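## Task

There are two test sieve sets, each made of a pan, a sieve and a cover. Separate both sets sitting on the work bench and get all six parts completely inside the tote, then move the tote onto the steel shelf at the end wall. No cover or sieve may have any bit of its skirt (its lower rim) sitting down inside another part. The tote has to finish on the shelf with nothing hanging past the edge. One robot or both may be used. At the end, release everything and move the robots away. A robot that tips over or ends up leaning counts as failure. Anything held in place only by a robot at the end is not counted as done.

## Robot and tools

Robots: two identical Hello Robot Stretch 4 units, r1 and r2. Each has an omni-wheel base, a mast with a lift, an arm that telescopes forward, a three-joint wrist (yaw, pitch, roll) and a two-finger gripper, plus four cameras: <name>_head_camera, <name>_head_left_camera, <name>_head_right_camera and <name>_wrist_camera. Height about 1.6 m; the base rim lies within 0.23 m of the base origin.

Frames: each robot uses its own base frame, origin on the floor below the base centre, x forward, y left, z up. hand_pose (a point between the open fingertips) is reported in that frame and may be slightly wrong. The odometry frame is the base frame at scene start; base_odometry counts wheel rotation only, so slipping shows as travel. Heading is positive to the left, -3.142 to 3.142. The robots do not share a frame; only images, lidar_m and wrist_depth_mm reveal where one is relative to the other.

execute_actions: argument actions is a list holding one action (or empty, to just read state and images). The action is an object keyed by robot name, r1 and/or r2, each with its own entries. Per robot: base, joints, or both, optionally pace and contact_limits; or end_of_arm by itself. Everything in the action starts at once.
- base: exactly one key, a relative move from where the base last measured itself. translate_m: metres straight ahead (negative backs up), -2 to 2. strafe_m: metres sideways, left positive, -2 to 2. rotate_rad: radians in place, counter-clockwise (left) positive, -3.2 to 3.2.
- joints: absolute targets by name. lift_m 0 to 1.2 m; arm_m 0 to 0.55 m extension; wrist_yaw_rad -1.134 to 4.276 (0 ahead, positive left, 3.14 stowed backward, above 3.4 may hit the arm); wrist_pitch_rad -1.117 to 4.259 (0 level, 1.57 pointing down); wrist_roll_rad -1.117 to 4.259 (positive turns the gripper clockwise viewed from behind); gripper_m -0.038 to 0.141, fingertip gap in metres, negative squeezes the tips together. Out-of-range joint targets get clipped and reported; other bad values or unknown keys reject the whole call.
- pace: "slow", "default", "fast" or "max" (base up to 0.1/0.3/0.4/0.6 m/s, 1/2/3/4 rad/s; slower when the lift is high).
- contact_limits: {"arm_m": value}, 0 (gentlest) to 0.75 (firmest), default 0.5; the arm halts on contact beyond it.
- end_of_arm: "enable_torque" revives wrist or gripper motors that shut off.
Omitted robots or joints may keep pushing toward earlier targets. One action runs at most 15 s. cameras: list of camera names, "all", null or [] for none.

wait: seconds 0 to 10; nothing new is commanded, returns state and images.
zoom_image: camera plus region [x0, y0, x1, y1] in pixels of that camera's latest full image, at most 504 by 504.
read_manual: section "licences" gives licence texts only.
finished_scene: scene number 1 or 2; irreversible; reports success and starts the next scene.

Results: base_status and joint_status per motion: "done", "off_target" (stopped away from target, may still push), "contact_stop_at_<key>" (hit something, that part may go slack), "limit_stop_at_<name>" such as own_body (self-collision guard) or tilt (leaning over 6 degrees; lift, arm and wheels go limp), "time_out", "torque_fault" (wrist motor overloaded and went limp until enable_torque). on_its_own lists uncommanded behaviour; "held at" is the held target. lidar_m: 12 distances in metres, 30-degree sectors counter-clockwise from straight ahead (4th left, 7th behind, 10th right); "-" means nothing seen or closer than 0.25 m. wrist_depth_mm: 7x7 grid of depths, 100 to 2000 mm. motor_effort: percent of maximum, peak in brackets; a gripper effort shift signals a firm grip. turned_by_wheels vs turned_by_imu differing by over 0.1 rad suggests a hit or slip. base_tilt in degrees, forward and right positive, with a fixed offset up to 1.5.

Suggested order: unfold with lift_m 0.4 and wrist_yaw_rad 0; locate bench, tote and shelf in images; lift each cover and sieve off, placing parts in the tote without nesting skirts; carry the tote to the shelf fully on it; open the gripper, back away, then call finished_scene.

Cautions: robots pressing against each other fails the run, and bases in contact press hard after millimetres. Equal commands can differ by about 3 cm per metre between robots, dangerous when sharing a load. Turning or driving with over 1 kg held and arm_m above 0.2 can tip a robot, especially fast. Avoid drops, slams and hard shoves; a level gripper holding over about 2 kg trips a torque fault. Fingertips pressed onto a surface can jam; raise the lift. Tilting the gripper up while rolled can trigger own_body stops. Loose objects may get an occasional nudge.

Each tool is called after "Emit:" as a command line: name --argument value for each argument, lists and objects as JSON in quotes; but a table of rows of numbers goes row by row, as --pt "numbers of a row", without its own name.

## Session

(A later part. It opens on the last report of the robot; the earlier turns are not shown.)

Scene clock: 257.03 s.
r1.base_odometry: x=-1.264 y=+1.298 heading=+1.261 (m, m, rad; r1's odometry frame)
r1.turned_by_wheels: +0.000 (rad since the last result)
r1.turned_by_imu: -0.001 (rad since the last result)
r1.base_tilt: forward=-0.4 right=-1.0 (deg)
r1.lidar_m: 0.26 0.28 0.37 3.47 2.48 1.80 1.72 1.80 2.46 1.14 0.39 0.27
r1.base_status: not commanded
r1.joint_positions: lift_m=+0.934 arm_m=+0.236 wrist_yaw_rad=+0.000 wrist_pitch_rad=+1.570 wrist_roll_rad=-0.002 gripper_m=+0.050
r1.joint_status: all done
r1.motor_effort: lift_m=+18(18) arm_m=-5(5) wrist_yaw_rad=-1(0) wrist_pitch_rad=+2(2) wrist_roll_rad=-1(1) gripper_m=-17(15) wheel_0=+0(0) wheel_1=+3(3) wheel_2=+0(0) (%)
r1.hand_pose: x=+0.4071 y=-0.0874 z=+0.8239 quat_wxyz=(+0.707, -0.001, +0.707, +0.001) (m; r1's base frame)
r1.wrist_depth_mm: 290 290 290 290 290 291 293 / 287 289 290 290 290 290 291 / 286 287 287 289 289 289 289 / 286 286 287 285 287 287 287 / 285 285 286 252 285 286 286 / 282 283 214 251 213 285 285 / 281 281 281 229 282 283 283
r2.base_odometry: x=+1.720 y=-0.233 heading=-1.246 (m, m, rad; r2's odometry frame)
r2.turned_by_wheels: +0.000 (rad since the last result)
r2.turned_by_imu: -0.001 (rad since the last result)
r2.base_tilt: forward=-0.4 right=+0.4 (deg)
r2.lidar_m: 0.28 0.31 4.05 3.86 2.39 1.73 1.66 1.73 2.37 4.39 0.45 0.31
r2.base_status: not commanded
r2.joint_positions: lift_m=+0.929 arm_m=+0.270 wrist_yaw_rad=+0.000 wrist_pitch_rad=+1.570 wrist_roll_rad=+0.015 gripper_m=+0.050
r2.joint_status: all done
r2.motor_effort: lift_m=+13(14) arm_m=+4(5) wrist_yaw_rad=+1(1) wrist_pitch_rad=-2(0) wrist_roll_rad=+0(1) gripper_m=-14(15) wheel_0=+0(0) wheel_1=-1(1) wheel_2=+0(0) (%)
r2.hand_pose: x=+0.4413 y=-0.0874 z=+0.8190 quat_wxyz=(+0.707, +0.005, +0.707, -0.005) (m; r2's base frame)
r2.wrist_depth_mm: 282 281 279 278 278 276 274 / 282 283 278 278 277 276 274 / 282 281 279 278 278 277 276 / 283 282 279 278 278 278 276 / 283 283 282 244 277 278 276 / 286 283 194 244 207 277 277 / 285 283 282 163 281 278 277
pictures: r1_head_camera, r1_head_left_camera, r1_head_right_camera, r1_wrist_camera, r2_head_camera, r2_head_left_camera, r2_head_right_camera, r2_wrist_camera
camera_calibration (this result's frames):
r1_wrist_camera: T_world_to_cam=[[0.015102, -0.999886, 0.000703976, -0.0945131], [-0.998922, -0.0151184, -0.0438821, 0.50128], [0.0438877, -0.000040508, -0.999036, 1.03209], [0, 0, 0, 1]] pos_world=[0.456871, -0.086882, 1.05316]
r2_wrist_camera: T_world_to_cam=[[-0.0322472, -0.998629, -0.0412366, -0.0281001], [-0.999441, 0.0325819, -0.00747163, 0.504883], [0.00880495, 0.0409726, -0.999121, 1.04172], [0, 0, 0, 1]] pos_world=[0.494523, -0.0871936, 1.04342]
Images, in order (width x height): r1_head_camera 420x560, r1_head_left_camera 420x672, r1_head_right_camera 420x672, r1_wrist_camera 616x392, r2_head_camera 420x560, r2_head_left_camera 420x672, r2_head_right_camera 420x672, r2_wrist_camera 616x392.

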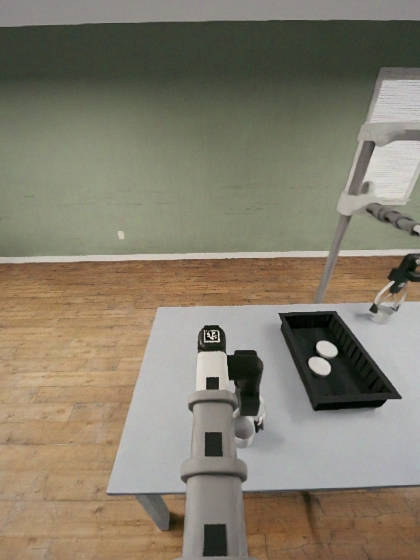

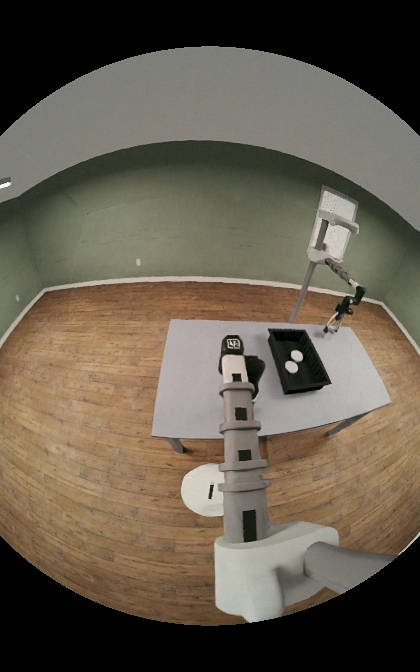

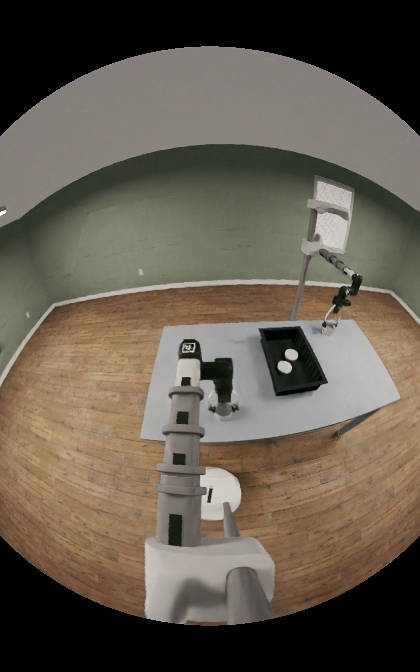

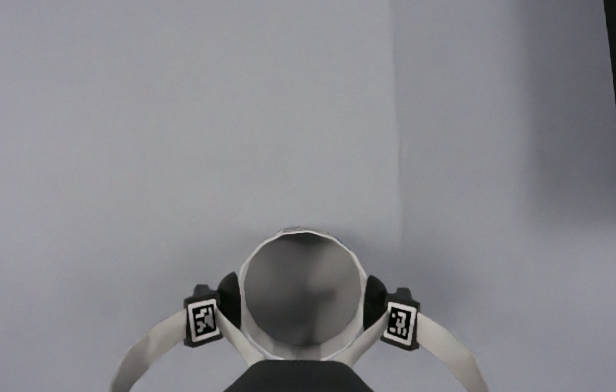

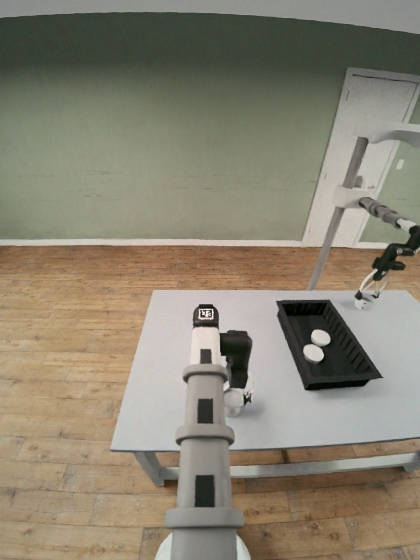

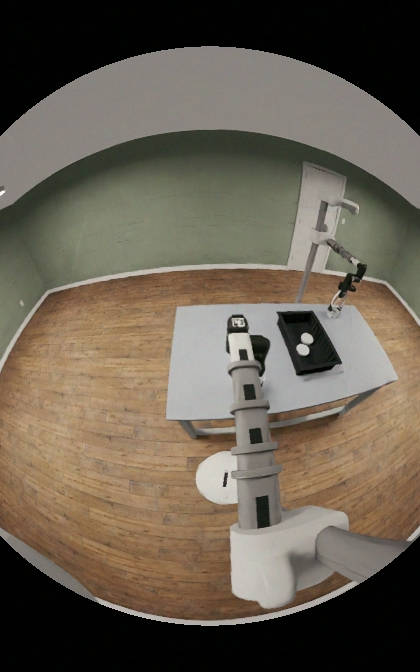

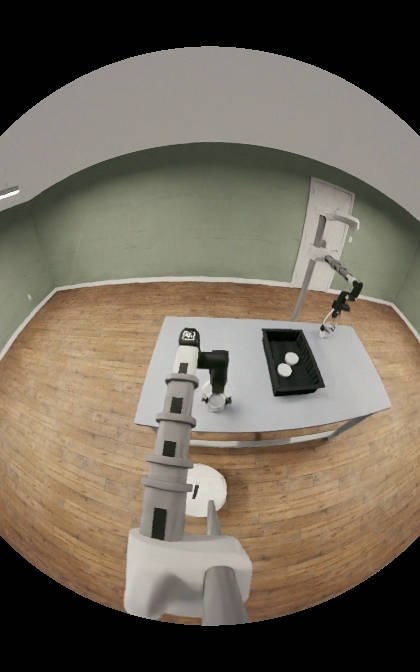

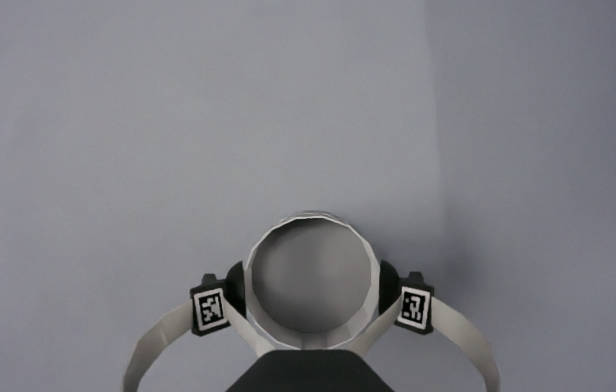

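Emit:
execute_actions --actions '[{"r1": {"joints": {"gripper_m": 0.088}}, "r2": {"joints": {"lift_m": 0.965}, "pace": "slow"}}]' --cameras '["r1_wrist_camera", "r2_wrist_camera", "r1_head_camera"]'

Emit:
execute_actions --actions '[{"r1": {"joints": {"lift_m": 0.926}, "pace": "slow"}, "r2": {"joints": {"lift_m": 1.04}}}]' --cameras '["r1_wrist_camera", "r2_wrist_camera", "r1_head_camera"]'

Scene clock: 265.43 s.
r1.base_odometry: x=-1.264 y=+1.298 heading=+1.261 (m, m, rad; r1's odometry frame)
r1.turned_by_wheels: +0.000 (rad since the last result)
r1.turned_by_imu: -0.001 (rad since the last result)
r1.base_tilt: forward=-0.4 right=-1.0 (deg)
r1.lidar_m: 0.26 0.30 0.40 3.48 2.50 1.78 1.73 1.79 2.46 1.13 0.39 0.28
r1.base_status: not commanded
r1.joint_positions: lift_m=+0.934 arm_m=+0.236 wrist_yaw_rad=+0.000 wrist_pitch_rad=+1.570 wrist_roll_rad=-0.002 gripper_m=+0.088
r1.joint_status: all done
r1.motor_effort: lift_m=+17(18) arm_m=-5(5) wrist_yaw_rad=-2(0) wrist_pitch_rad=+1(0) wrist_roll_rad=-1(0) gripper_m=-2(15) wheel_0=+0(0) wheel_1=+3(3) wheel_2=+0(0) (%)
r1.hand_pose: x=+0.4070 y=-0.0874 z=+0.8239 quat_wxyz=(+0.707, -0.001, +0.707, +0.001) (m; r1's base frame)
r1.wrist_depth_mm: 289 290 290 290 291 293 293 / 287 289 289 289 289 291 291 / 287 287 287 287 289 289 289 / 286 286 286 286 287 287 289 / 283 285 286 252 286 286 286 / 282 283 213 250 213 285 285 / 281 281 282 146 283 283 283
r2.base_odometry: x=+1.720 y=-0.233 heading=-1.246 (m, m, rad; r2's odometry frame)
r2.turned_by_wheels: +0.000 (rad since the last result)
r2.turned_by_imu: -0.001 (rad since the last result)
r2.base_tilt: forward=-0.4 right=+0.4 (deg)
r2.lidar_m: 0.27 0.30 4.05 3.85 2.41 1.73 1.67 1.72 2.37 4.42 0.43 0.31
r2.base_status: not commanded
r2.joint_positions: lift_m=+0.965 arm_m=+0.270 wrist_yaw_rad=+0.000 wrist_pitch_rad=+1.570 wrist_roll_rad=+0.015 gripper_m=+0.050
r2.joint_status: all done
r2.motor_effort: lift_m=+22(23) arm_m=+5(5) wrist_yaw_rad=+1(1) wrist_pitch_rad=-2(2) wrist_roll_rad=-1(1) gripper_m=-10(14) wheel_0=+0(0) wheel_1=-1(1) wheel_2=+0(0) (%)
r2.hand_pose: x=+0.4413 y=-0.0874 z=+0.8544 quat_wxyz=(+0.707, +0.005, +0.707, -0.005) (m; r2's base frame)
r2.wrist_depth_mm: 317 315 315 314 314 312 310 / 319 317 315 314 310 310 309 / 317 319 315 314 312 312 310 / 319 319 317 317 312 312 310 / 320 319 317 243 314 312 314 / 320 320 193 244 207 312 312 / 320 319 319 163 314 314 314
pictures: r1_head_camera, r1_wrist_camera, r2_wrist_camera
camera_calibration (this result's frames):
r1_wrist_camera: T_world_to_cam=[[0.0151021, -0.999886, 0.00069778, -0.0945062], [-0.99894, -0.0151182, -0.0434714, 0.500829], [0.0434769, -0.0000405311, -0.999054, 1.03228], [0, 0, 0, 1]] pos_world=[0.456845, -0.086882, 1.05314]
r2_wrist_camera: T_world_to_cam=[[-0.0322469, -0.998629, -0.0412366, -0.0266435], [-0.999441, 0.0325817, -0.00747175, 0.505149], [0.00880506, 0.0409726, -0.999121, 1.07701], [0, 0, 0, 1]] pos_world=[0.494524, -0.0871936, 1.07874]
Images, in order (width x height): r1_head_camera 420x560, r1_wrist_camera 616x392, r2_wrist_camera 616x392.

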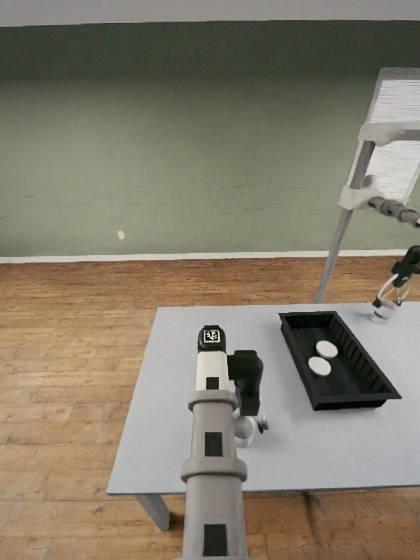

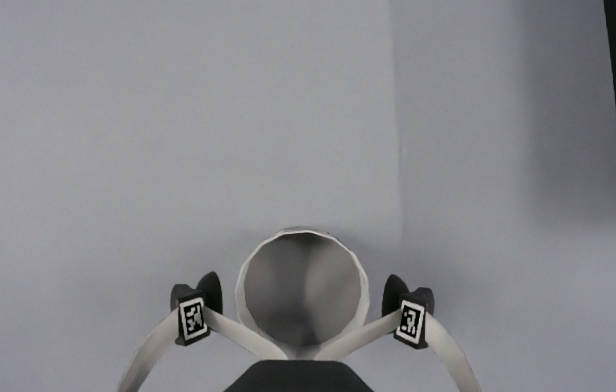

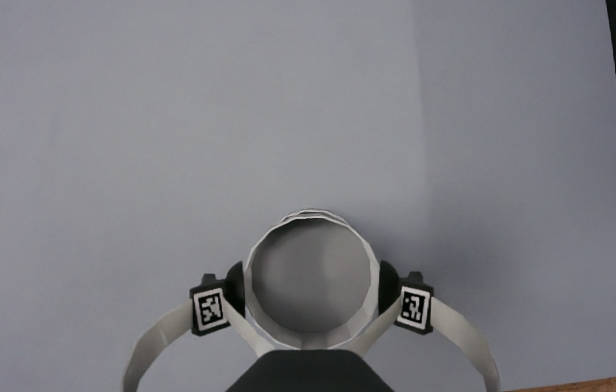

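Scene clock: 266.73 s.
r1.base_odometry: x=-1.264 y=+1.298 heading=+1.261 (m, m, rad; r1's odometry frame)
r1.turned_by_wheels: +0.000 (rad since the last result)
r1.turned_by_imu: +0.000 (rad since the last result)
r1.base_tilt: forward=-0.4 right=-1.0 (deg)
r1.lidar_m: 0.25 0.29 0.39 3.47 2.50 1.80 1.71 1.79 2.44 1.13 0.39 0.28
r1.base_status: not commanded
r1.joint_positions: lift_m=+0.926 arm_m=+0.236 wrist_yaw_rad=+0.000 wrist_pitch_rad=+1.570 wrist_roll_rad=-0.002 gripper_m=+0.088
r1.joint_status: all done
r1.motor_effort: lift_m=+18(15) arm_m=-5(5) wrist_yaw_rad=-2(2) wrist_pitch_rad=+1(1) wrist_roll_rad=-1(0) gripper_m=-4(3) wheel_0=+0(0) wheel_1=+3(3) wheel_2=+0(0) (%)
r1.hand_pose: x=+0.4070 y=-0.0874 z=+0.8159 quat_wxyz=(+0.707, -0.001, +0.707, +0.001) (m; r1's base frame)
r1.wrist_depth_mm: 281 281 282 282 282 283 285 / 281 281 281 281 282 282 282 / 278 279 279 281 281 281 281 / 277 277 278 278 279 281 281 / 276 277 278 244 278 279 279 / 276 274 214 242 213 276 277 / 272 274 273 146 276 277 276
r2.base_odometry: x=+1.720 y=-0.233 heading=-1.246 (m, m, rad; r2's odometry frame)
r2.turned_by_wheels: +0.000 (rad since the last result)
r2.turned_by_imu: +0.000 (rad since the last result)
r2.base_tilt: forward=-0.5 right=+0.3 (deg)
r2.lidar_m: 0.28 0.30 4.03 3.87 2.40 1.76 1.66 1.73 2.37 4.42 0.47 0.33
r2.base_status: not commanded
r2.joint_positions: lift_m=+1.040 arm_m=+0.270 wrist_yaw_rad=+0.000 wrist_pitch_rad=+1.570 wrist_roll_rad=+0.015 gripper_m=+0.050
r2.joint_status: all done
r2.motor_effort: lift_m=+22(25) arm_m=+4(5) wrist_yaw_rad=+1(1) wrist_pitch_rad=-1(1) wrist_roll_rad=-1(1) gripper_m=-14(16) wheel_0=+0(0) wheel_1=-1(1) wheel_2=+0(0) (%)
r2.hand_pose: x=+0.4413 y=-0.0874 z=+0.9294 quat_wxyz=(+0.707, +0.005, +0.707, -0.005) (m; r2's base frame)
r2.wrist_depth_mm: 394 389 392 389 387 384 384 / 394 392 389 389 392 384 382 / 394 392 394 392 387 387 387 / 392 394 392 389 389 387 387 / 399 394 392 244 389 387 387 / 397 397 194 243 207 389 387 / 397 394 392 163 389 392 1160
pictures: r1_head_camera, r1_wrist_camera, r2_wrist_camera
camera_calibration (this result's frames):
r1_wrist_camera: T_world_to_cam=[[0.0151022, -0.999886, 0.00069778, -0.0945007], [-0.99894, -0.0151182, -0.0434714, 0.50048], [0.0434769, -0.0000405286, -0.999054, 1.02429], [0, 0, 0, 1]] pos_world=[0.456844, -0.086882, 1.04514]
r2_wrist_camera: T_world_to_cam=[[-0.0322469, -0.998629, -0.0412366, -0.0235495], [-0.999441, 0.0325817, -0.00747163, 0.505711], [0.00880494, 0.0409726, -0.999121, 1.15198], [0, 0, 0, 1]] pos_world=[0.494526, -0.0871936, 1.15377]
Images, in order (width x height): r1_head_camera 420x560, r1_wrist_camera 616x392, r2_wrist_camera 616x392.

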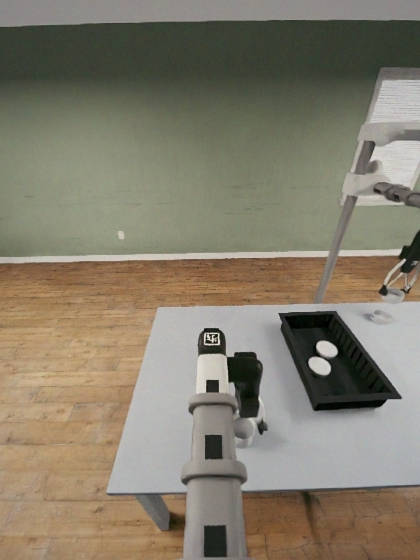

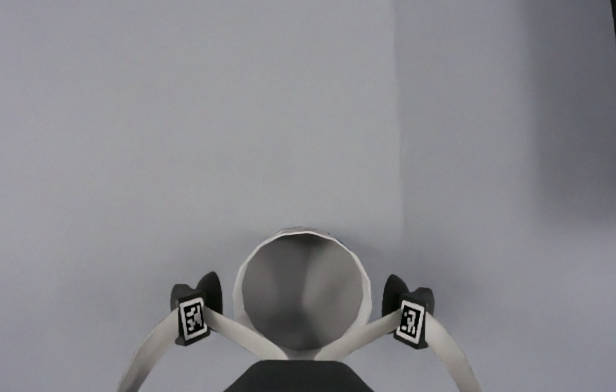

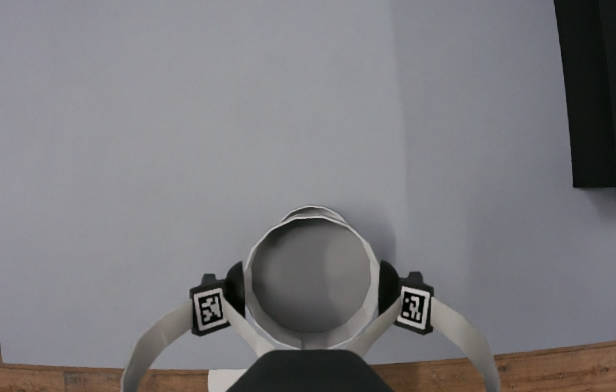

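Emit:
execute_actions --actions '[{"r1": {"joints": {"gripper_m": 0.05}}, "r2": {"base": {"strafe_m": -0.358}, "joints": {"arm_m": 0.392, "lift_m": 1.04}}}]' --cameras '["r1_wrist_camera", "r2_wrist_camera", "r1_head_camera"]'

Scene clock: 306.83 s.
r1.base_odometry: x=-1.264 y=+1.298 heading=+1.261 (m, m, rad; r1's odometry frame)
r1.turned_by_wheels: +0.000 (rad since the last result)
r1.turned_by_imu: -0.001 (rad since the last result)
r1.base_tilt: forward=-0.4 right=-1.0 (deg)
r1.lidar_m: 0.26 0.29 0.37 3.48 2.51 1.79 1.72 1.79 2.45 1.13 0.38 0.27
r1.base_status: not commanded
r1.joint_positions: lift_m=+0.926 arm_m=+0.236 wrist_yaw_rad=+0.000 wrist_pitch_rad=+1.570 wrist_roll_rad=-0.002 gripper_m=+0.050
r1.joint_status: all done
r1.motor_effort: lift_m=+18(18) arm_m=-5(5) wrist_yaw_rad=-1(2) wrist_pitch_rad=+1(2) wrist_roll_rad=+0(0) gripper_m=-18(18) wheel_0=+0(0) wheel_1=+3(3) wheel_2=+0(0) (%)
r1.hand_pose: x=+0.4069 y=-0.0874 z=+0.8159 quat_wxyz=(+0.707, -0.001, +0.707, +0.001) (m; r1's base frame)
r1.wrist_depth_mm: 281 282 282 282 282 283 283 / 281 279 281 281 281 281 281 / 278 278 279 279 279 281 281 / 277 277 277 278 278 279 281 / 274 277 277 241 278 278 278 / 273 274 208 240 211 277 278 / 273 273 273 229 274 276 276
r2.base_odometry: x=+1.381 y=-0.347 heading=-1.246 (m, m, rad; r2's odometry frame)
r2.turned_by_wheels: +0.000 (rad since the last result)
r2.turned_by_imu: -0.001 (rad since the last result)
r2.base_tilt: forward=-0.5 right=+0.4 (deg)
r2.lidar_m: 0.29 0.30 0.42 4.22 2.40 1.73 1.64 1.73 2.36 4.06 0.47 0.32
r2.base_status: done
r2.joint_positions: lift_m=+1.040 arm_m=+0.391 wrist_yaw_rad=+0.000 wrist_pitch_rad=+1.570 wrist_roll_rad=+0.015 gripper_m=+0.050
r2.joint_status: all done
r2.motor_effort: lift_m=+21(21) arm_m=+4(6) wrist_yaw_rad=+1(2) wrist_pitch_rad=-1(1) wrist_roll_rad=-1(1) gripper_m=-16(12) wheel_0=-2(8) wheel_1=+0(10) wheel_2=+0(1) (%)
r2.hand_pose: x=+0.5624 y=-0.0874 z=+0.9294 quat_wxyz=(+0.707, +0.005, +0.707, -0.005) (m; r2's base frame)
r2.wrist_depth_mm: 392 392 364 384 382 329 382 / 394 394 351 384 364 345 384 / 394 394 343 366 384 325 382 / 394 394 379 368 387 338 387 / 394 394 314 244 384 342 387 / 394 394 196 244 207 301 387 / 394 394 307 163 303 389 387
pictures: r1_head_camera, r1_wrist_camera, r2_wrist_camera
camera_calibration (this result's frames):
r1_wrist_camera: T_world_to_cam=[[0.015106, -0.999886, 0.000697783, -0.0945022], [-0.99894, -0.015122, -0.0434715, 0.50048], [0.0434771, -0.0000403644, -0.999054, 1.02428], [0, 0, 0, 1]] pos_world=[0.456844, -0.0868818, 1.04513]
r2_wrist_camera: T_world_to_cam=[[-0.0321657, -0.998631, -0.0412374, -0.0196905], [-0.999444, 0.0325014, -0.00749677, 0.626686], [0.00882678, 0.0409733, -0.999121, 1.15094], [0, 0, 0, 1]] pos_world=[0.615545, -0.0871893, 1.15381]
Images, in order (width x height): r1_head_camera 420x560, r1_wrist_camera 616x392, r2_wrist_camera 616x392.

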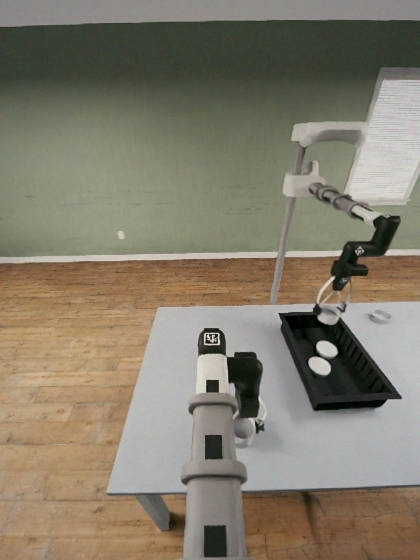

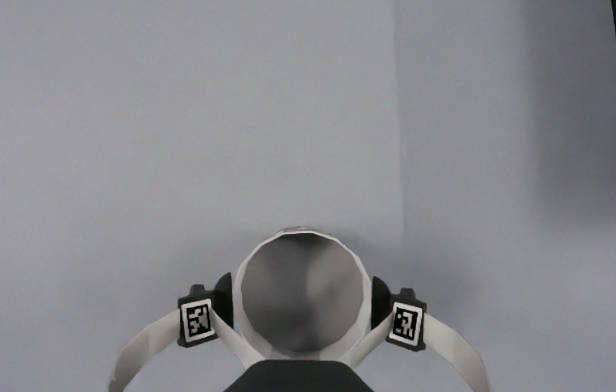

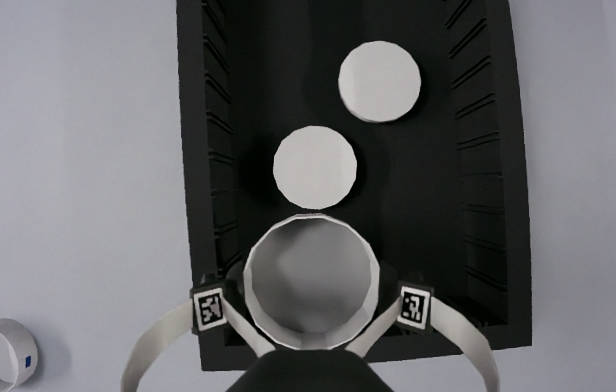

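Emit:
execute_actions --actions '[{"r1": {"joints": {"lift_m": 0.962}, "pace": "slow"}, "r2": {"joints": {"arm_m": 0.381, "lift_m": 0.945}}}]' --cameras '["r1_wrist_camera", "r2_wrist_camera", "r2_head_camera"]'

Scene clock: 323.23 s.
r1.base_odometry: x=-1.264 y=+1.298 heading=+1.261 (m, m, rad; r1's odometry frame)
r1.turned_by_wheels: +0.000 (rad since the last result)
r1.turned_by_imu: -0.001 (rad since the last result)
r1.base_tilt: forward=-0.4 right=-1.0 (deg)
r1.lidar_m: 0.25 0.29 0.38 3.48 2.50 1.79 1.73 1.79 2.44 1.14 0.39 0.26
r1.base_status: not commanded
r1.joint_positions: lift_m=+0.962 arm_m=+0.236 wrist_yaw_rad=+0.000 wrist_pitch_rad=+1.570 wrist_roll_rad=-0.002 gripper_m=+0.050
r1.joint_status: all done
r1.motor_effort: lift_m=+24(22) arm_m=-5(5) wrist_yaw_rad=-1(1) wrist_pitch_rad=+2(1) wrist_roll_rad=-1(1) gripper_m=-17(19) wheel_0=+0(0) wheel_1=+3(3) wheel_2=+0(0) (%)
r1.hand_pose: x=+0.4069 y=-0.0874 z=+0.8515 quat_wxyz=(+0.707, -0.001, +0.707, +0.001) (m; r1's base frame)
r1.wrist_depth_mm: 317 317 317 317 319 317 320 / 315 315 317 317 317 317 317 / 314 314 314 317 315 317 315 / 312 312 314 315 314 315 314 / 312 310 310 242 312 314 312 / 309 310 208 240 211 312 314 / 307 307 309 229 309 310 310
r2.base_odometry: x=+1.381 y=-0.347 heading=-1.246 (m, m, rad; r2's odometry frame)
r2.turned_by_wheels: +0.000 (rad since the last result)
r2.turned_by_imu: -0.001 (rad since the last result)
r2.base_tilt: forward=-0.4 right=+0.3 (deg)
r2.lidar_m: 0.28 0.29 0.42 4.23 2.39 1.74 1.66 1.74 2.38 4.07 0.44 0.28
r2.base_status: not commanded
r2.joint_positions: lift_m=+0.945 arm_m=+0.382 wrist_yaw_rad=+0.000 wrist_pitch_rad=+1.570 wrist_roll_rad=+0.015 gripper_m=+0.050
r2.joint_status: all done
r2.motor_effort: lift_m=+15(22) arm_m=-4(4) wrist_yaw_rad=+1(1) wrist_pitch_rad=-1(1) wrist_roll_rad=+0(1) gripper_m=-17(13) wheel_0=-1(2) wheel_1=-1(0) wheel_2=+0(0) (%)
r2.hand_pose: x=+0.5529 y=-0.0874 z=+0.8350 quat_wxyz=(+0.707, +0.005, +0.707, -0.005) (m; r2's base frame)
r2.wrist_depth_mm: 298 223 293 293 268 285 - / 300 221 293 290 289 290 229 / 300 216 294 271 290 290 232 / 297 212 293 271 293 290 237 / 301 298 274 244 291 290 242 / 301 301 195 244 207 290 244 / 300 253 232 164 233 213 -
pictures: r1_wrist_camera, r2_head_camera, r2_wrist_camera
camera_calibration (this result's frames):
r1_wrist_camera: T_world_to_cam=[[0.0151057, -0.999886, 0.000697806, -0.0945269], [-0.99894, -0.0151217, -0.043473, 0.502025], [0.0434786, -0.0000403765, -0.999054, 1.05977], [0, 0, 0, 1]] pos_world=[0.456843, -0.0868818, 1.08066]
r2_wrist_camera: T_world_to_cam=[[-0.0321791, -0.998631, -0.0412319, -0.0238872], [-0.999445, 0.0325078, -0.00732627, 0.616351], [0.0086566, 0.0409732, -0.999123, 1.05676], [0, 0, 0, 1]] pos_world=[0.606092, -0.0871897, 1.05937]
Images, in order (width x height): r1_wrist_camera 616x392, r2_head_camera 420x560, r2_wrist_camera 616x392.

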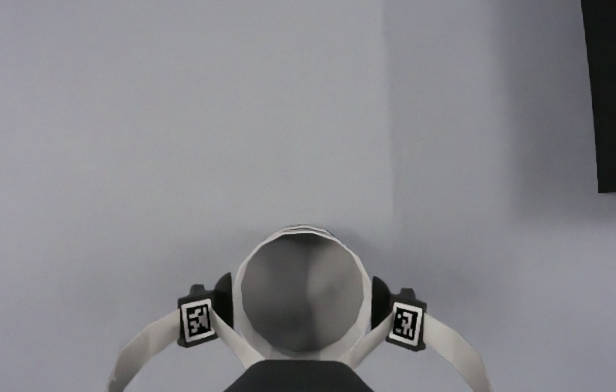

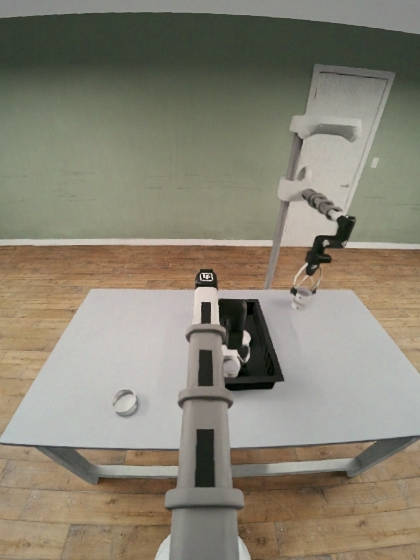

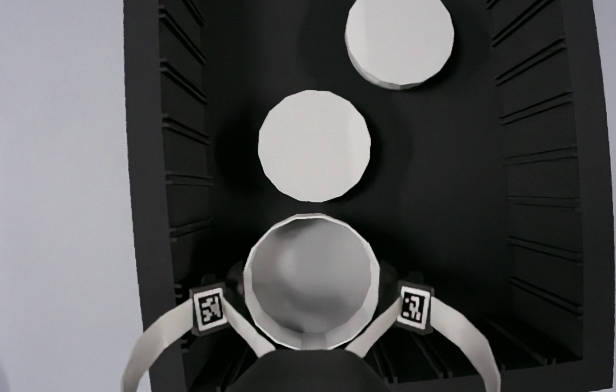

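Emit:
execute_actions --actions '[{"r1": {"base": {"strafe_m": -0.335}, "joints": {"lift_m": 1.045, "arm_m": 0.36}}, "r2": {"joints": {"arm_m": 0.380, "lift_m": 0.914}, "pace": "slow"}}]' --cameras '["r1_wrist_camera", "r2_wrist_camera", "r2_head_camera"]'

Scene clock: 341.27 s.
r1.base_odometry: x=-0.945 y=+1.196 heading=+1.261 (m, m, rad; r1's odometry frame)
r1.turned_by_wheels: +0.000 (rad since the last result)
r1.turned_by_imu: -0.002 (rad since the last result)
r1.base_tilt: forward=-0.4 right=-1.0 (deg)
r1.lidar_m: 0.27 0.29 0.38 3.80 2.45 1.80 1.73 1.80 2.44 4.51 0.39 0.28
r1.base_status: done
r1.joint_positions: lift_m=+1.045 arm_m=+0.359 wrist_yaw_rad=+0.000 wrist_pitch_rad=+1.570 wrist_roll_rad=-0.002 gripper_m=+0.050
r1.joint_status: all done
r1.motor_effort: lift_m=+23(25) arm_m=+5(7) wrist_yaw_rad=-1(1) wrist_pitch_rad=+2(2) wrist_roll_rad=-1(0) gripper_m=-18(18) wheel_0=-1(8) wheel_1=-2(10) wheel_2=+0(1) (%)
r1.hand_pose: x=+0.5302 y=-0.0874 z=+0.9345 quat_wxyz=(+0.707, -0.001, +0.707, +0.001) (m; r1's base frame)
r1.wrist_depth_mm: 397 399 375 399 399 355 402 / 397 397 368 397 375 342 402 / 394 397 366 373 397 345 399 / 392 394 362 392 392 347 397 / 392 389 306 241 392 351 397 / 389 389 209 240 214 325 394 / 387 387 303 229 304 304 392
r2.base_odometry: x=+1.381 y=-0.347 heading=-1.246 (m, m, rad; r2's odometry frame)
r2.turned_by_wheels: +0.000 (rad since the last result)
r2.turned_by_imu: -0.001 (rad since the last result)
r2.base_tilt: forward=-0.4 right=+0.3 (deg)
r2.lidar_m: 0.28 0.32 0.42 4.22 2.40 1.74 1.65 1.70 2.38 4.06 0.46 0.31
r2.base_status: not commanded
r2.joint_positions: lift_m=+0.914 arm_m=+0.381 wrist_yaw_rad=+0.000 wrist_pitch_rad=+1.570 wrist_roll_rad=+0.015 gripper_m=+0.050
r2.joint_status: all done
r2.motor_effort: lift_m=+14(13) arm_m=-5(3) wrist_yaw_rad=+1(1) wrist_pitch_rad=-1(1) wrist_roll_rad=-1(1) gripper_m=-13(18) wheel_0=-2(2) wheel_1=-1(0) wheel_2=+0(0) (%)
r2.hand_pose: x=+0.5519 y=-0.0874 z=+0.8040 quat_wxyz=(+0.707, +0.005, +0.707, -0.005) (m; r2's base frame)
r2.wrist_depth_mm: 267 183 262 260 237 258 - / 266 186 262 239 258 258 227 / 267 183 262 240 260 258 235 / 267 180 263 240 259 259 236 / 268 178 263 243 262 260 241 / 268 178 193 244 206 260 243 / 270 178 230 164 230 212 -
pictures: r1_wrist_camera, r2_head_camera, r2_wrist_camera
camera_calibration (this result's frames):
r1_wrist_camera: T_world_to_cam=[[0.0151561, -0.999885, 0.000701804, -0.0964767], [-0.998928, -0.0151723, -0.0437355, 0.628964], [0.0437411, -0.0000381915, -0.999043, 1.13727], [0, 0, 0, 1]] pos_world=[0.580006, -0.0868793, 1.16376]
r2_wrist_camera: T_world_to_cam=[[-0.0321791, -0.998631, -0.0412319, -0.0251953], [-0.999445, 0.0325078, -0.00732627, 0.615147], [0.0086566, 0.0409732, -0.999123, 1.02583], [0, 0, 0, 1]] pos_world=[0.605115, -0.0871897, 1.0284]
Images, in order (width x height): r1_wrist_camera 616x392, r2_head_camera 420x560, r2_wrist_camera 616x392.

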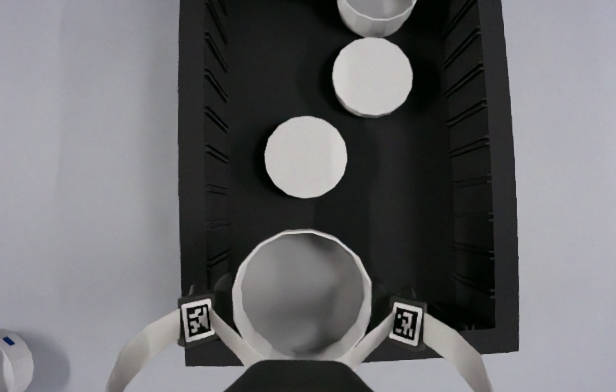

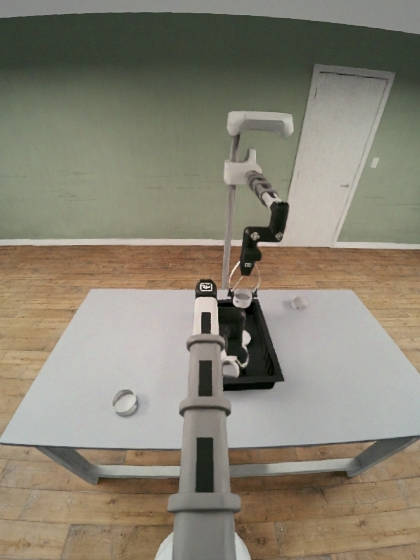

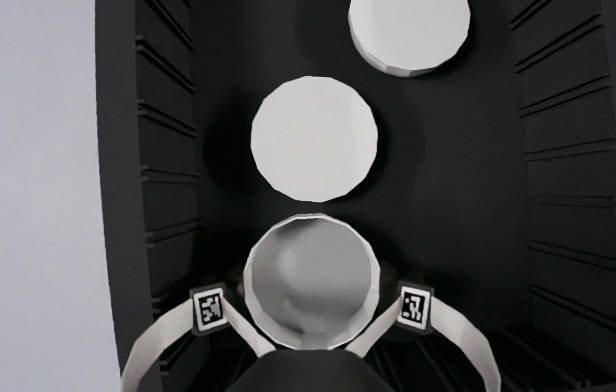

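Emit:
execute_actions --actions '[{"r1": {"joints": {"lift_m": 0.94, "arm_m": 0.368}}, "r2": {"joints": {"gripper_m": 0.088}}}]' --cameras '["r1_wrist_camera", "r2_wrist_camera"]'

Scene clock: 353.20 s.
r1.base_odometry: x=-0.945 y=+1.196 heading=+1.261 (m, m, rad; r1's odometry frame)
r1.turned_by_wheels: +0.000 (rad since the last result)
r1.turned_by_imu: -0.001 (rad since the last result)
r1.base_tilt: forward=-0.3 right=-1.0 (deg)
r1.lidar_m: 0.26 0.28 0.38 3.82 2.46 1.80 1.72 1.79 2.44 4.52 0.38 0.29
r1.base_status: not commanded
r1.joint_positions: lift_m=+0.940 arm_m=+0.367 wrist_yaw_rad=+0.000 wrist_pitch_rad=+1.570 wrist_roll_rad=-0.002 gripper_m=+0.050
r1.joint_status: all done
r1.motor_effort: lift_m=+19(20) arm_m=+6(5) wrist_yaw_rad=-1(1) wrist_pitch_rad=+2(2) wrist_roll_rad=-2(2) gripper_m=-18(17) wheel_0=-2(2) wheel_1=-2(2) wheel_2=+0(0) (%)
r1.hand_pose: x=+0.5381 y=-0.0874 z=+0.8299 quat_wxyz=(+0.707, -0.001, +0.707, +0.001) (m; r1's base frame)
r1.wrist_depth_mm: 296 217 291 294 272 291 229 / 293 223 291 291 277 291 231 / 291 224 290 268 291 291 235 / 290 204 289 268 289 290 236 / 289 219 286 241 287 289 236 / 287 205 208 241 211 287 236 / 287 200 234 229 249 244 234
r2.base_odometry: x=+1.381 y=-0.347 heading=-1.246 (m, m, rad; r2's odometry frame)
r2.turned_by_wheels: +0.000 (rad since the last result)
r2.turned_by_imu: -0.001 (rad since the last result)
r2.base_tilt: forward=-0.4 right=+0.3 (deg)
r2.lidar_m: 0.27 0.32 0.40 4.22 2.38 1.74 1.65 1.72 2.36 4.06 0.46 0.31
r2.base_status: not commanded
r2.joint_positions: lift_m=+0.914 arm_m=+0.381 wrist_yaw_rad=+0.000 wrist_pitch_rad=+1.570 wrist_roll_rad=+0.015 gripper_m=+0.088
r2.joint_status: all done
r2.motor_effort: lift_m=+14(14) arm_m=-5(5) wrist_yaw_rad=+2(1) wrist_pitch_rad=-2(2) wrist_roll_rad=-1(1) gripper_m=-2(13) wheel_0=-2(2) wheel_1=-1(1) wheel_2=+0(0) (%)
r2.hand_pose: x=+0.5519 y=-0.0874 z=+0.8040 quat_wxyz=(+0.707, +0.005, +0.707, -0.005) (m; r2's base frame)
r2.wrist_depth_mm: 265 178 263 260 237 259 - / 266 178 263 238 260 259 224 / 266 178 263 240 260 260 228 / 267 186 263 241 260 259 233 / 267 182 259 244 260 260 236 / 271 178 195 245 198 259 236 / 270 178 245 123 238 214 -
pictures: r1_wrist_camera, r2_wrist_camera
camera_calibration (this result's frames):
r1_wrist_camera: T_world_to_cam=[[0.0151356, -0.999885, 0.000700783, -0.096512], [-0.998931, -0.0151518, -0.0436681, 0.632286], [0.0436737, -0.0000390903, -0.999046, 1.03241], [0, 0, 0, 1]] pos_world=[0.587982, -0.0868803, 1.0591]
r2_wrist_camera: T_world_to_cam=[[-0.032177, -0.998631, -0.0412338, -0.0251948], [-0.999444, 0.0325081, -0.00738561, 0.615199], [0.00871593, 0.0409732, -0.999122, 1.0258], [0, 0, 0, 1]] pos_world=[0.605105, -0.0871897, 1.02841]
Images, in order (width x height): r1_wrist_camera 616x392, r2_wrist_camera 616x392.

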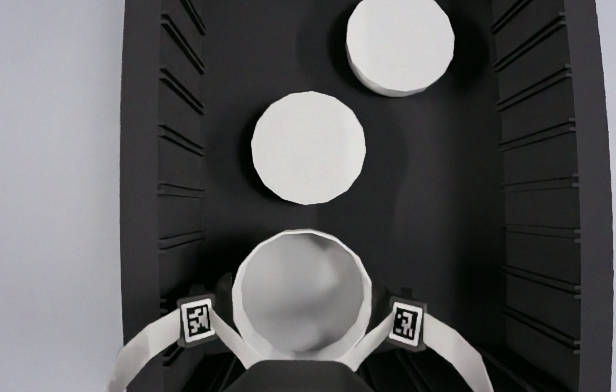

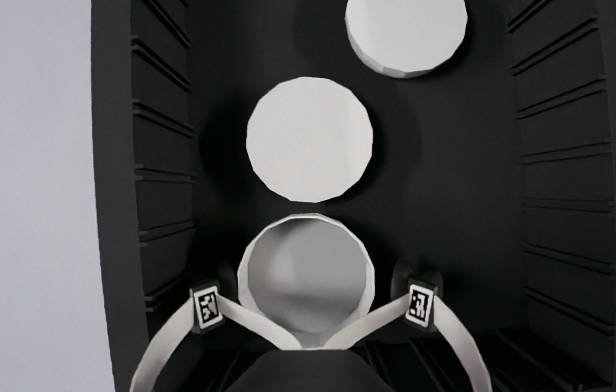

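Emit:
execute_actions --actions '[{"r1": {"base": {"strafe_m": -0.012}, "joints": {"lift_m": 0.911}, "pace": "slow"}, "r2": {"joints": {"lift_m": 0.95}, "pace": "slow"}}]' --cameras '["r1_wrist_camera", "r2_wrist_camera"]'

Scene clock: 366.43 s.
r1.base_odometry: x=-0.933 y=+1.193 heading=+1.261 (m, m, rad; r1's odometry frame)
r1.turned_by_wheels: +0.000 (rad since the last result)
r1.turned_by_imu: -0.001 (rad since the last result)
r1.base_tilt: forward=-0.4 right=-1.0 (deg)
r1.lidar_m: 0.27 0.29 0.38 3.83 2.44 1.81 1.71 1.78 2.43 4.50 0.42 0.28
r1.base_status: done
r1.joint_positions: lift_m=+0.911 arm_m=+0.367 wrist_yaw_rad=+0.000 wrist_pitch_rad=+1.570 wrist_roll_rad=-0.002 gripper_m=+0.050
r1.joint_status: all done
r1.motor_effort: lift_m=+19(19) arm_m=+6(6) wrist_yaw_rad=-1(1) wrist_pitch_rad=+1(2) wrist_roll_rad=-2(1) gripper_m=-18(18) wheel_0=+2(5) wheel_1=-2(6) wheel_2=+0(0) (%)
r1.hand_pose: x=+0.5381 y=-0.0874 z=+0.8009 quat_wxyz=(+0.707, -0.001, +0.707, +0.001) (m; r1's base frame)
r1.wrist_depth_mm: 265 196 263 264 243 265 - / 264 198 262 263 263 264 215 / 263 198 260 240 262 263 216 / 262 198 259 259 262 260 219 / 259 195 259 242 259 259 219 / 259 180 208 240 210 258 217 / 258 172 251 229 249 242 -
r2.base_odometry: x=+1.381 y=-0.347 heading=-1.246 (m, m, rad; r2's odometry frame)
r2.turned_by_wheels: +0.000 (rad since the last result)
r2.turned_by_imu: -0.001 (rad since the last result)
r2.base_tilt: forward=-0.4 right=+0.3 (deg)
r2.lidar_m: 0.29 0.30 0.45 4.21 2.39 1.75 1.65 1.70 2.36 4.06 0.47 0.33
r2.base_status: not commanded
r2.joint_positions: lift_m=+0.950 arm_m=+0.381 wrist_yaw_rad=+0.000 wrist_pitch_rad=+1.570 wrist_roll_rad=+0.015 gripper_m=+0.088
r2.joint_status: all done
r2.motor_effort: lift_m=+21(23) arm_m=-4(5) wrist_yaw_rad=+1(1) wrist_pitch_rad=-1(1) wrist_roll_rad=-1(1) gripper_m=-2(3) wheel_0=-2(2) wheel_1=-1(1) wheel_2=+0(0) (%)
r2.hand_pose: x=+0.5519 y=-0.0874 z=+0.8394 quat_wxyz=(+0.707, +0.005, +0.707, -0.005) (m; r2's base frame)
r2.wrist_depth_mm: 301 227 297 297 274 281 - / 301 229 298 297 286 294 224 / 303 224 298 274 296 297 229 / 303 221 300 276 296 294 232 / 306 303 282 279 297 294 236 / 306 303 194 279 198 289 236 / 304 301 243 124 238 213 -
pictures: r1_wrist_camera, r2_wrist_camera
camera_calibration (this result's frames):
r1_wrist_camera: T_world_to_cam=[[0.0151356, -0.999885, 0.000700782, -0.0964917], [-0.998931, -0.0151517, -0.043668, 0.631021], [0.0436736, -0.0000390933, -0.999046, 1.00344], [0, 0, 0, 1]] pos_world=[0.587983, -0.0868803, 1.03011]
r2_wrist_camera: T_world_to_cam=[[-0.0321768, -0.998631, -0.0412338, -0.0237371], [-0.999444, 0.0325079, -0.00738573, 0.615459], [0.00871604, 0.0409732, -0.999122, 1.06113], [0, 0, 0, 1]] pos_world=[0.605104, -0.0871897, 1.06376]
Images, in order (width x height): r1_wrist_camera 616x392, r2_wrist_camera 616x392.

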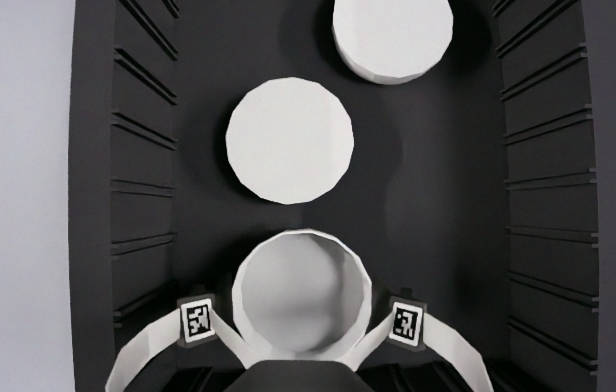

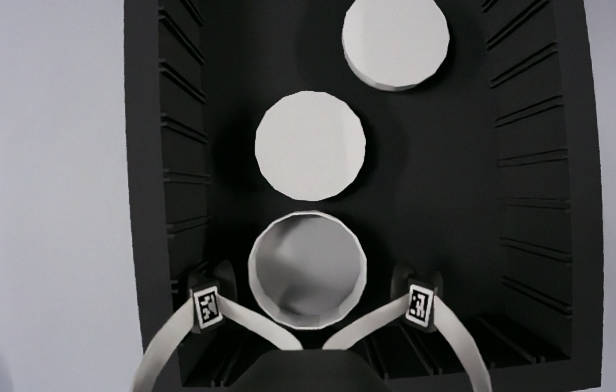

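Emit:
execute_actions --actions '[{"r1": {"joints": {"gripper_m": 0.088}}, "r2": {"joints": {"lift_m": 1.01}}}]' --cameras '["r1_wrist_camera"]'

Emit:
execute_actions --actions '[{"r1": {"joints": {"lift_m": 1.01}}, "r2": {"base": {"strafe_m": 0.358}, "joints": {"arm_m": 0.270, "gripper_m": 0.1}}}]' --cameras '["r1_wrist_camera", "r2_wrist_camera"]'

Scene clock: 376.07 s.
r1.base_odometry: x=-0.933 y=+1.193 heading=+1.261 (m, m, rad; r1's odometry frame)
r1.turned_by_wheels: +0.000 (rad since the last result)
r1.turned_by_imu: -0.001 (rad since the last result)
r1.base_tilt: forward=-0.4 right=-1.0 (deg)
r1.lidar_m: 0.26 0.29 0.38 3.83 2.47 1.80 1.73 1.78 2.44 4.52 0.41 0.29
r1.base_status: not commanded
r1.joint_positions: lift_m=+0.911 arm_m=+0.367 wrist_yaw_rad=+0.000 wrist_pitch_rad=+1.570 wrist_roll_rad=-0.002 gripper_m=+0.088
r1.joint_status: all done
r1.motor_effort: lift_m=+19(18) arm_m=+6(6) wrist_yaw_rad=-2(2) wrist_pitch_rad=+1(0) wrist_roll_rad=+0(1) gripper_m=-2(18) wheel_0=+2(2) wheel_1=-2(2) wheel_2=+0(0) (%)
r1.hand_pose: x=+0.5381 y=-0.0874 z=+0.8009 quat_wxyz=(+0.707, -0.001, +0.707, +0.001) (m; r1's base frame)
r1.wrist_depth_mm: 266 196 264 265 243 265 - / 264 198 263 263 264 264 214 / 263 199 262 240 263 263 216 / 262 198 260 259 262 262 218 / 260 196 259 242 260 259 217 / 259 181 213 241 213 259 217 / 258 173 256 146 256 243 -
r2.base_odometry: x=+1.381 y=-0.347 heading=-1.246 (m, m, rad; r2's odometry frame)
r2.turned_by_wheels: +0.000 (rad since the last result)
r2.turned_by_imu: -0.001 (rad since the last result)
r2.base_tilt: forward=-0.4 right=+0.3 (deg)
r2.lidar_m: 0.29 0.31 0.42 4.20 2.40 1.75 1.64 1.73 2.37 4.05 0.46 0.30
r2.base_status: not commanded
r2.joint_positions: lift_m=+1.010 arm_m=+0.381 wrist_yaw_rad=+0.000 wrist_pitch_rad=+1.570 wrist_roll_rad=+0.015 gripper_m=+0.088
r2.joint_status: all done
r2.motor_effort: lift_m=+21(23) arm_m=-5(5) wrist_yaw_rad=+1(1) wrist_pitch_rad=-1(1) wrist_roll_rad=-1(1) gripper_m=-3(2) wheel_0=-2(2) wheel_1=-1(0) wheel_2=+0(0) (%)
r2.hand_pose: x=+0.5519 y=-0.0874 z=+0.8994 quat_wxyz=(+0.707, +0.005, +0.707, -0.005) (m; r2's base frame)
r2.wrist_depth_mm: 362 362 357 355 334 300 355 / 362 362 355 357 332 310 351 / 364 362 353 336 353 320 355 / 362 366 336 340 357 329 353 / 366 364 317 342 357 332 268 / 366 364 195 330 197 290 270 / 368 364 276 124 271 270 359
pictures: r1_wrist_camera
camera_calibration (this result's frames):
r1_wrist_camera: T_world_to_cam=[[0.0151295, -0.999885, 0.00069895, -0.0964865], [-0.998937, -0.0151456, -0.043547, 0.630895], [0.0435526, -0.0000393631, -0.999051, 1.00351], [0, 0, 0, 1]] pos_world=[0.587978, -0.0868806, 1.0301]
Images, in order (width x height): r1_wrist_camera 616x392.

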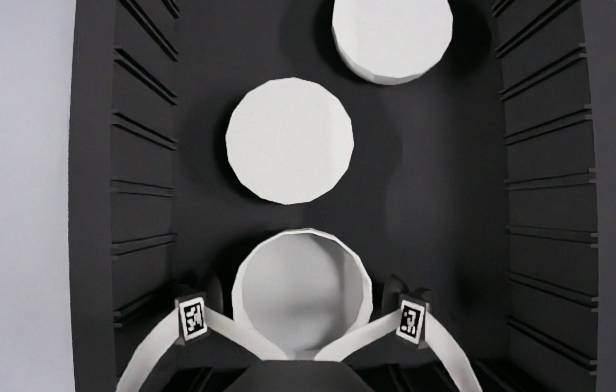

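Scene clock: 378.57 s.
r1.base_odometry: x=-0.933 y=+1.193 heading=+1.261 (m, m, rad; r1's odometry frame)
r1.turned_by_wheels: +0.000 (rad since the last result)
r1.turned_by_imu: -0.001 (rad since the last result)
r1.base_tilt: forward=-0.4 right=-1.0 (deg)
r1.lidar_m: 0.26 0.29 0.38 3.81 2.45 1.80 1.73 1.79 2.42 4.51 0.39 0.27
r1.base_status: not commanded
r1.joint_positions: lift_m=+1.010 arm_m=+0.367 wrist_yaw_rad=+0.000 wrist_pitch_rad=+1.570 wrist_roll_rad=-0.002 gripper_m=+0.088
r1.joint_status: all done
r1.motor_effort: lift_m=+23(25) arm_m=+5(6) wrist_yaw_rad=-1(1) wrist_pitch_rad=+1(2) wrist_roll_rad=-2(1) gripper_m=-2(3) wheel_0=+2(2) wheel_1=-2(2) wheel_2=+0(0) (%)
r1.hand_pose: x=+0.5381 y=-0.0874 z=+0.8995 quat_wxyz=(+0.707, -0.001, +0.707, +0.001) (m; r1's base frame)
r1.wrist_depth_mm: 364 364 362 362 364 310 368 / 362 364 359 362 340 312 366 / 359 359 357 340 359 298 364 / 357 359 357 357 362 301 364 / 357 355 355 340 355 303 359 / 355 355 214 338 213 301 359 / 353 312 268 146 268 271 357
r2.base_odometry: x=+1.720 y=-0.233 heading=-1.246 (m, m, rad; r2's odometry frame)
r2.turned_by_wheels: +0.000 (rad since the last result)
r2.turned_by_imu: -0.001 (rad since the last result)
r2.base_tilt: forward=-0.5 right=+0.3 (deg)
r2.lidar_m: 0.29 0.30 4.04 3.85 2.42 1.75 1.66 1.74 2.38 4.41 0.44 0.31
r2.base_status: done
r2.joint_positions: lift_m=+1.010 arm_m=+0.271 wrist_yaw_rad=+0.000 wrist_pitch_rad=+1.570 wrist_roll_rad=+0.015 gripper_m=+0.100
r2.joint_status: all done
r2.motor_effort: lift_m=+20(22) arm_m=-4(4) wrist_yaw_rad=+2(1) wrist_pitch_rad=-1(1) wrist_roll_rad=-1(2) gripper_m=-1(2) wheel_0=+0(8) wheel_1=-1(10) wheel_2=+0(2) (%)
r2.hand_pose: x=+0.4419 y=-0.0874 z=+0.8995 quat_wxyz=(+0.707, +0.005, +0.707, -0.005) (m; r2's base frame)
r2.wrist_depth_mm: 364 362 359 355 355 357 355 / 366 362 359 359 357 357 355 / 366 362 362 359 357 357 355 / 366 362 364 359 357 355 357 / 366 362 362 357 359 357 355 / 366 366 198 362 213 359 359 / 368 368 364 122 362 359 357
pictures: r1_wrist_camera, r2_wrist_camera
camera_calibration (this result's frames):
r1_wrist_camera: T_world_to_cam=[[0.0151296, -0.999885, 0.00069895, -0.0965555], [-0.998937, -0.0151457, -0.043547, 0.635192], [0.0435526, -0.0000393592, -0.999051, 1.10204], [0, 0, 0, 1]] pos_world=[0.587981, -0.0868806, 1.12872]
r2_wrist_camera: T_world_to_cam=[[-0.0322084, -0.99863, -0.041231, -0.0247883], [-0.999444, 0.032536, -0.00729828, 0.505848], [0.00862977, 0.040973, -0.999123, 1.12217], [0, 0, 0, 1]] pos_world=[0.495085, -0.0871912, 1.12385]
Images, in order (width x height): r1_wrist_camera 616x392, r2_wrist_camera 616x392.

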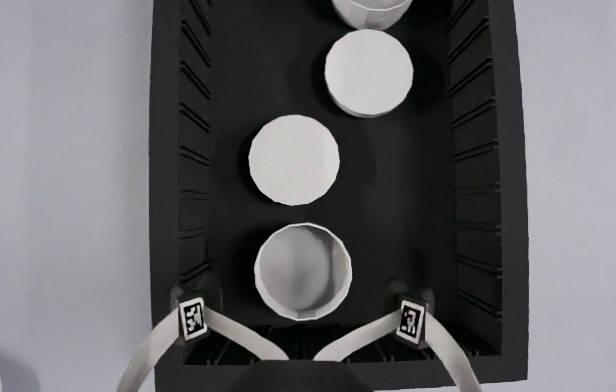

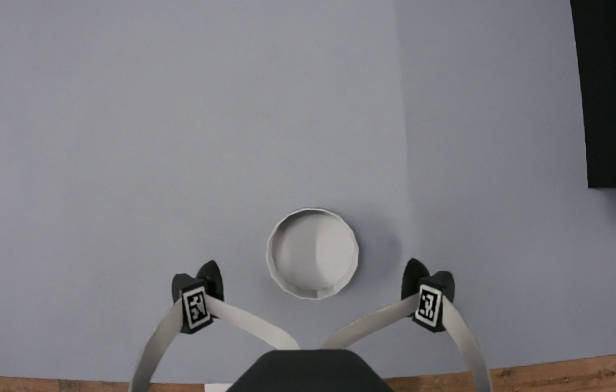

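Emit:
execute_actions --actions '[{"r1": {"base": {"strafe_m": 0.347}, "joints": {"arm_m": 0.236, "gripper_m": 0.1}}, "r2": {"joints": {"lift_m": 0.898}}}]' --cameras '["r1_wrist_camera", "r2_wrist_camera"]'

Scene clock: 385.70 s.
r1.base_odometry: x=-1.264 y=+1.298 heading=+1.261 (m, m, rad; r1's odometry frame)
r1.turned_by_wheels: +0.000 (rad since the last result)
r1.turned_by_imu: +0.000 (rad since the last result)
r1.base_tilt: forward=-0.4 right=-1.0 (deg)
r1.lidar_m: 0.26 0.27 0.38 3.48 2.48 1.79 1.71 1.79 2.45 1.13 0.39 0.28
r1.base_status: done
r1.joint_positions: lift_m=+1.010 arm_m=+0.237 wrist_yaw_rad=+0.000 wrist_pitch_rad=+1.570 wrist_roll_rad=-0.002 gripper_m=+0.100
r1.joint_status: all done
r1.motor_effort: lift_m=+22(23) arm_m=-5(4) wrist_yaw_rad=+0(1) wrist_pitch_rad=+1(1) wrist_roll_rad=+0(1) gripper_m=-2(4) wheel_0=+1(10) wheel_1=+1(8) wheel_2=+0(0) (%)
r1.hand_pose: x=+0.4080 y=-0.0874 z=+0.8996 quat_wxyz=(+0.707, -0.001, +0.707, +0.001) (m; r1's base frame)
r1.wrist_depth_mm: 364 366 364 366 368 370 368 / 362 364 364 366 364 366 366 / 359 362 362 362 364 364 364 / 359 359 359 362 362 362 362 / 357 357 359 357 359 362 362 / 357 357 219 357 214 359 359 / 355 355 355 147 357 357 355
r2.base_odometry: x=+1.720 y=-0.233 heading=-1.246 (m, m, rad; r2's odometry frame)
r2.turned_by_wheels: +0.000 (rad since the last result)
r2.turned_by_imu: -0.001 (rad since the last result)
r2.base_tilt: forward=-0.4 right=+0.3 (deg)
r2.lidar_m: 0.28 0.29 4.05 3.86 2.43 1.74 1.65 1.73 2.38 4.40 0.45 0.32
r2.base_status: not commanded
r2.joint_positions: lift_m=+0.898 arm_m=+0.271 wrist_yaw_rad=+0.000 wrist_pitch_rad=+1.570 wrist_roll_rad=+0.015 gripper_m=+0.100
r2.joint_status: all done
r2.motor_effort: lift_m=+14(22) arm_m=-4(4) wrist_yaw_rad=+1(1) wrist_pitch_rad=-4(2) wrist_roll_rad=-1(0) gripper_m=-2(5) wheel_0=+0(0) wheel_1=-1(1) wheel_2=+0(0) (%)
r2.hand_pose: x=+0.4419 y=-0.0874 z=+0.7880 quat_wxyz=(+0.707, +0.005, +0.707, -0.005) (m; r2's base frame)
r2.wrist_depth_mm: 251 249 248 246 245 245 - / 251 250 249 248 247 246 245 / 252 250 250 249 249 247 246 / 252 250 250 249 248 247 245 / 252 252 249 247 248 247 246 / 253 252 199 248 213 247 247 / 255 253 252 122 249 249 -
pictures: r1_wrist_camera, r2_wrist_camera
camera_calibration (this result's frames):
r1_wrist_camera: T_world_to_cam=[[0.0150928, -0.999886, 0.000700342, -0.0945739], [-0.998933, -0.015109, -0.0436389, 0.505349], [0.0436445, -0.0000409622, -0.999047, 1.10777], [0, 0, 0, 1]] pos_world=[0.457889, -0.0868825, 1.12883]
r2_wrist_camera: T_world_to_cam=[[-0.0322083, -0.99863, -0.041231, -0.0293836], [-0.999444, 0.0325359, -0.00729816, 0.505032], [0.00862965, 0.040973, -0.999123, 1.01082], [0, 0, 0, 1]] pos_world=[0.495082, -0.0871912, 1.0124]
Images, in order (width x height): r1_wrist_camera 616x392, r2_wrist_camera 616x392.

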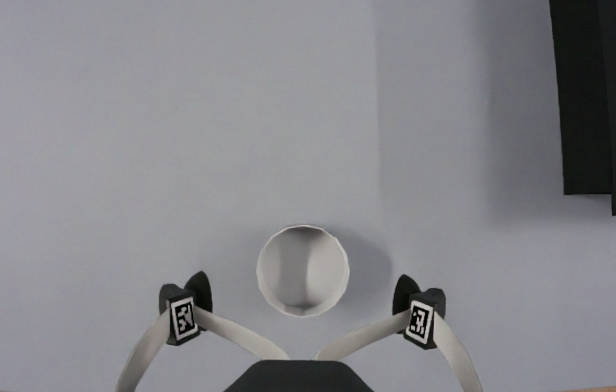

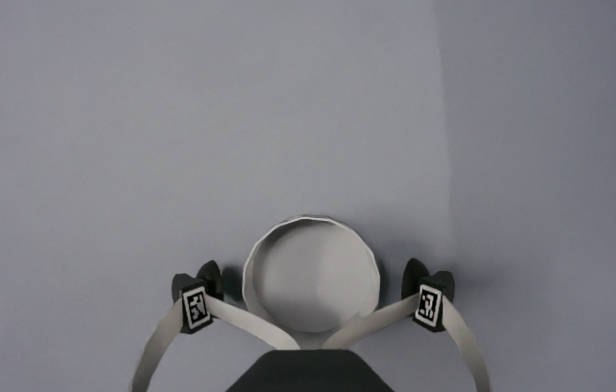

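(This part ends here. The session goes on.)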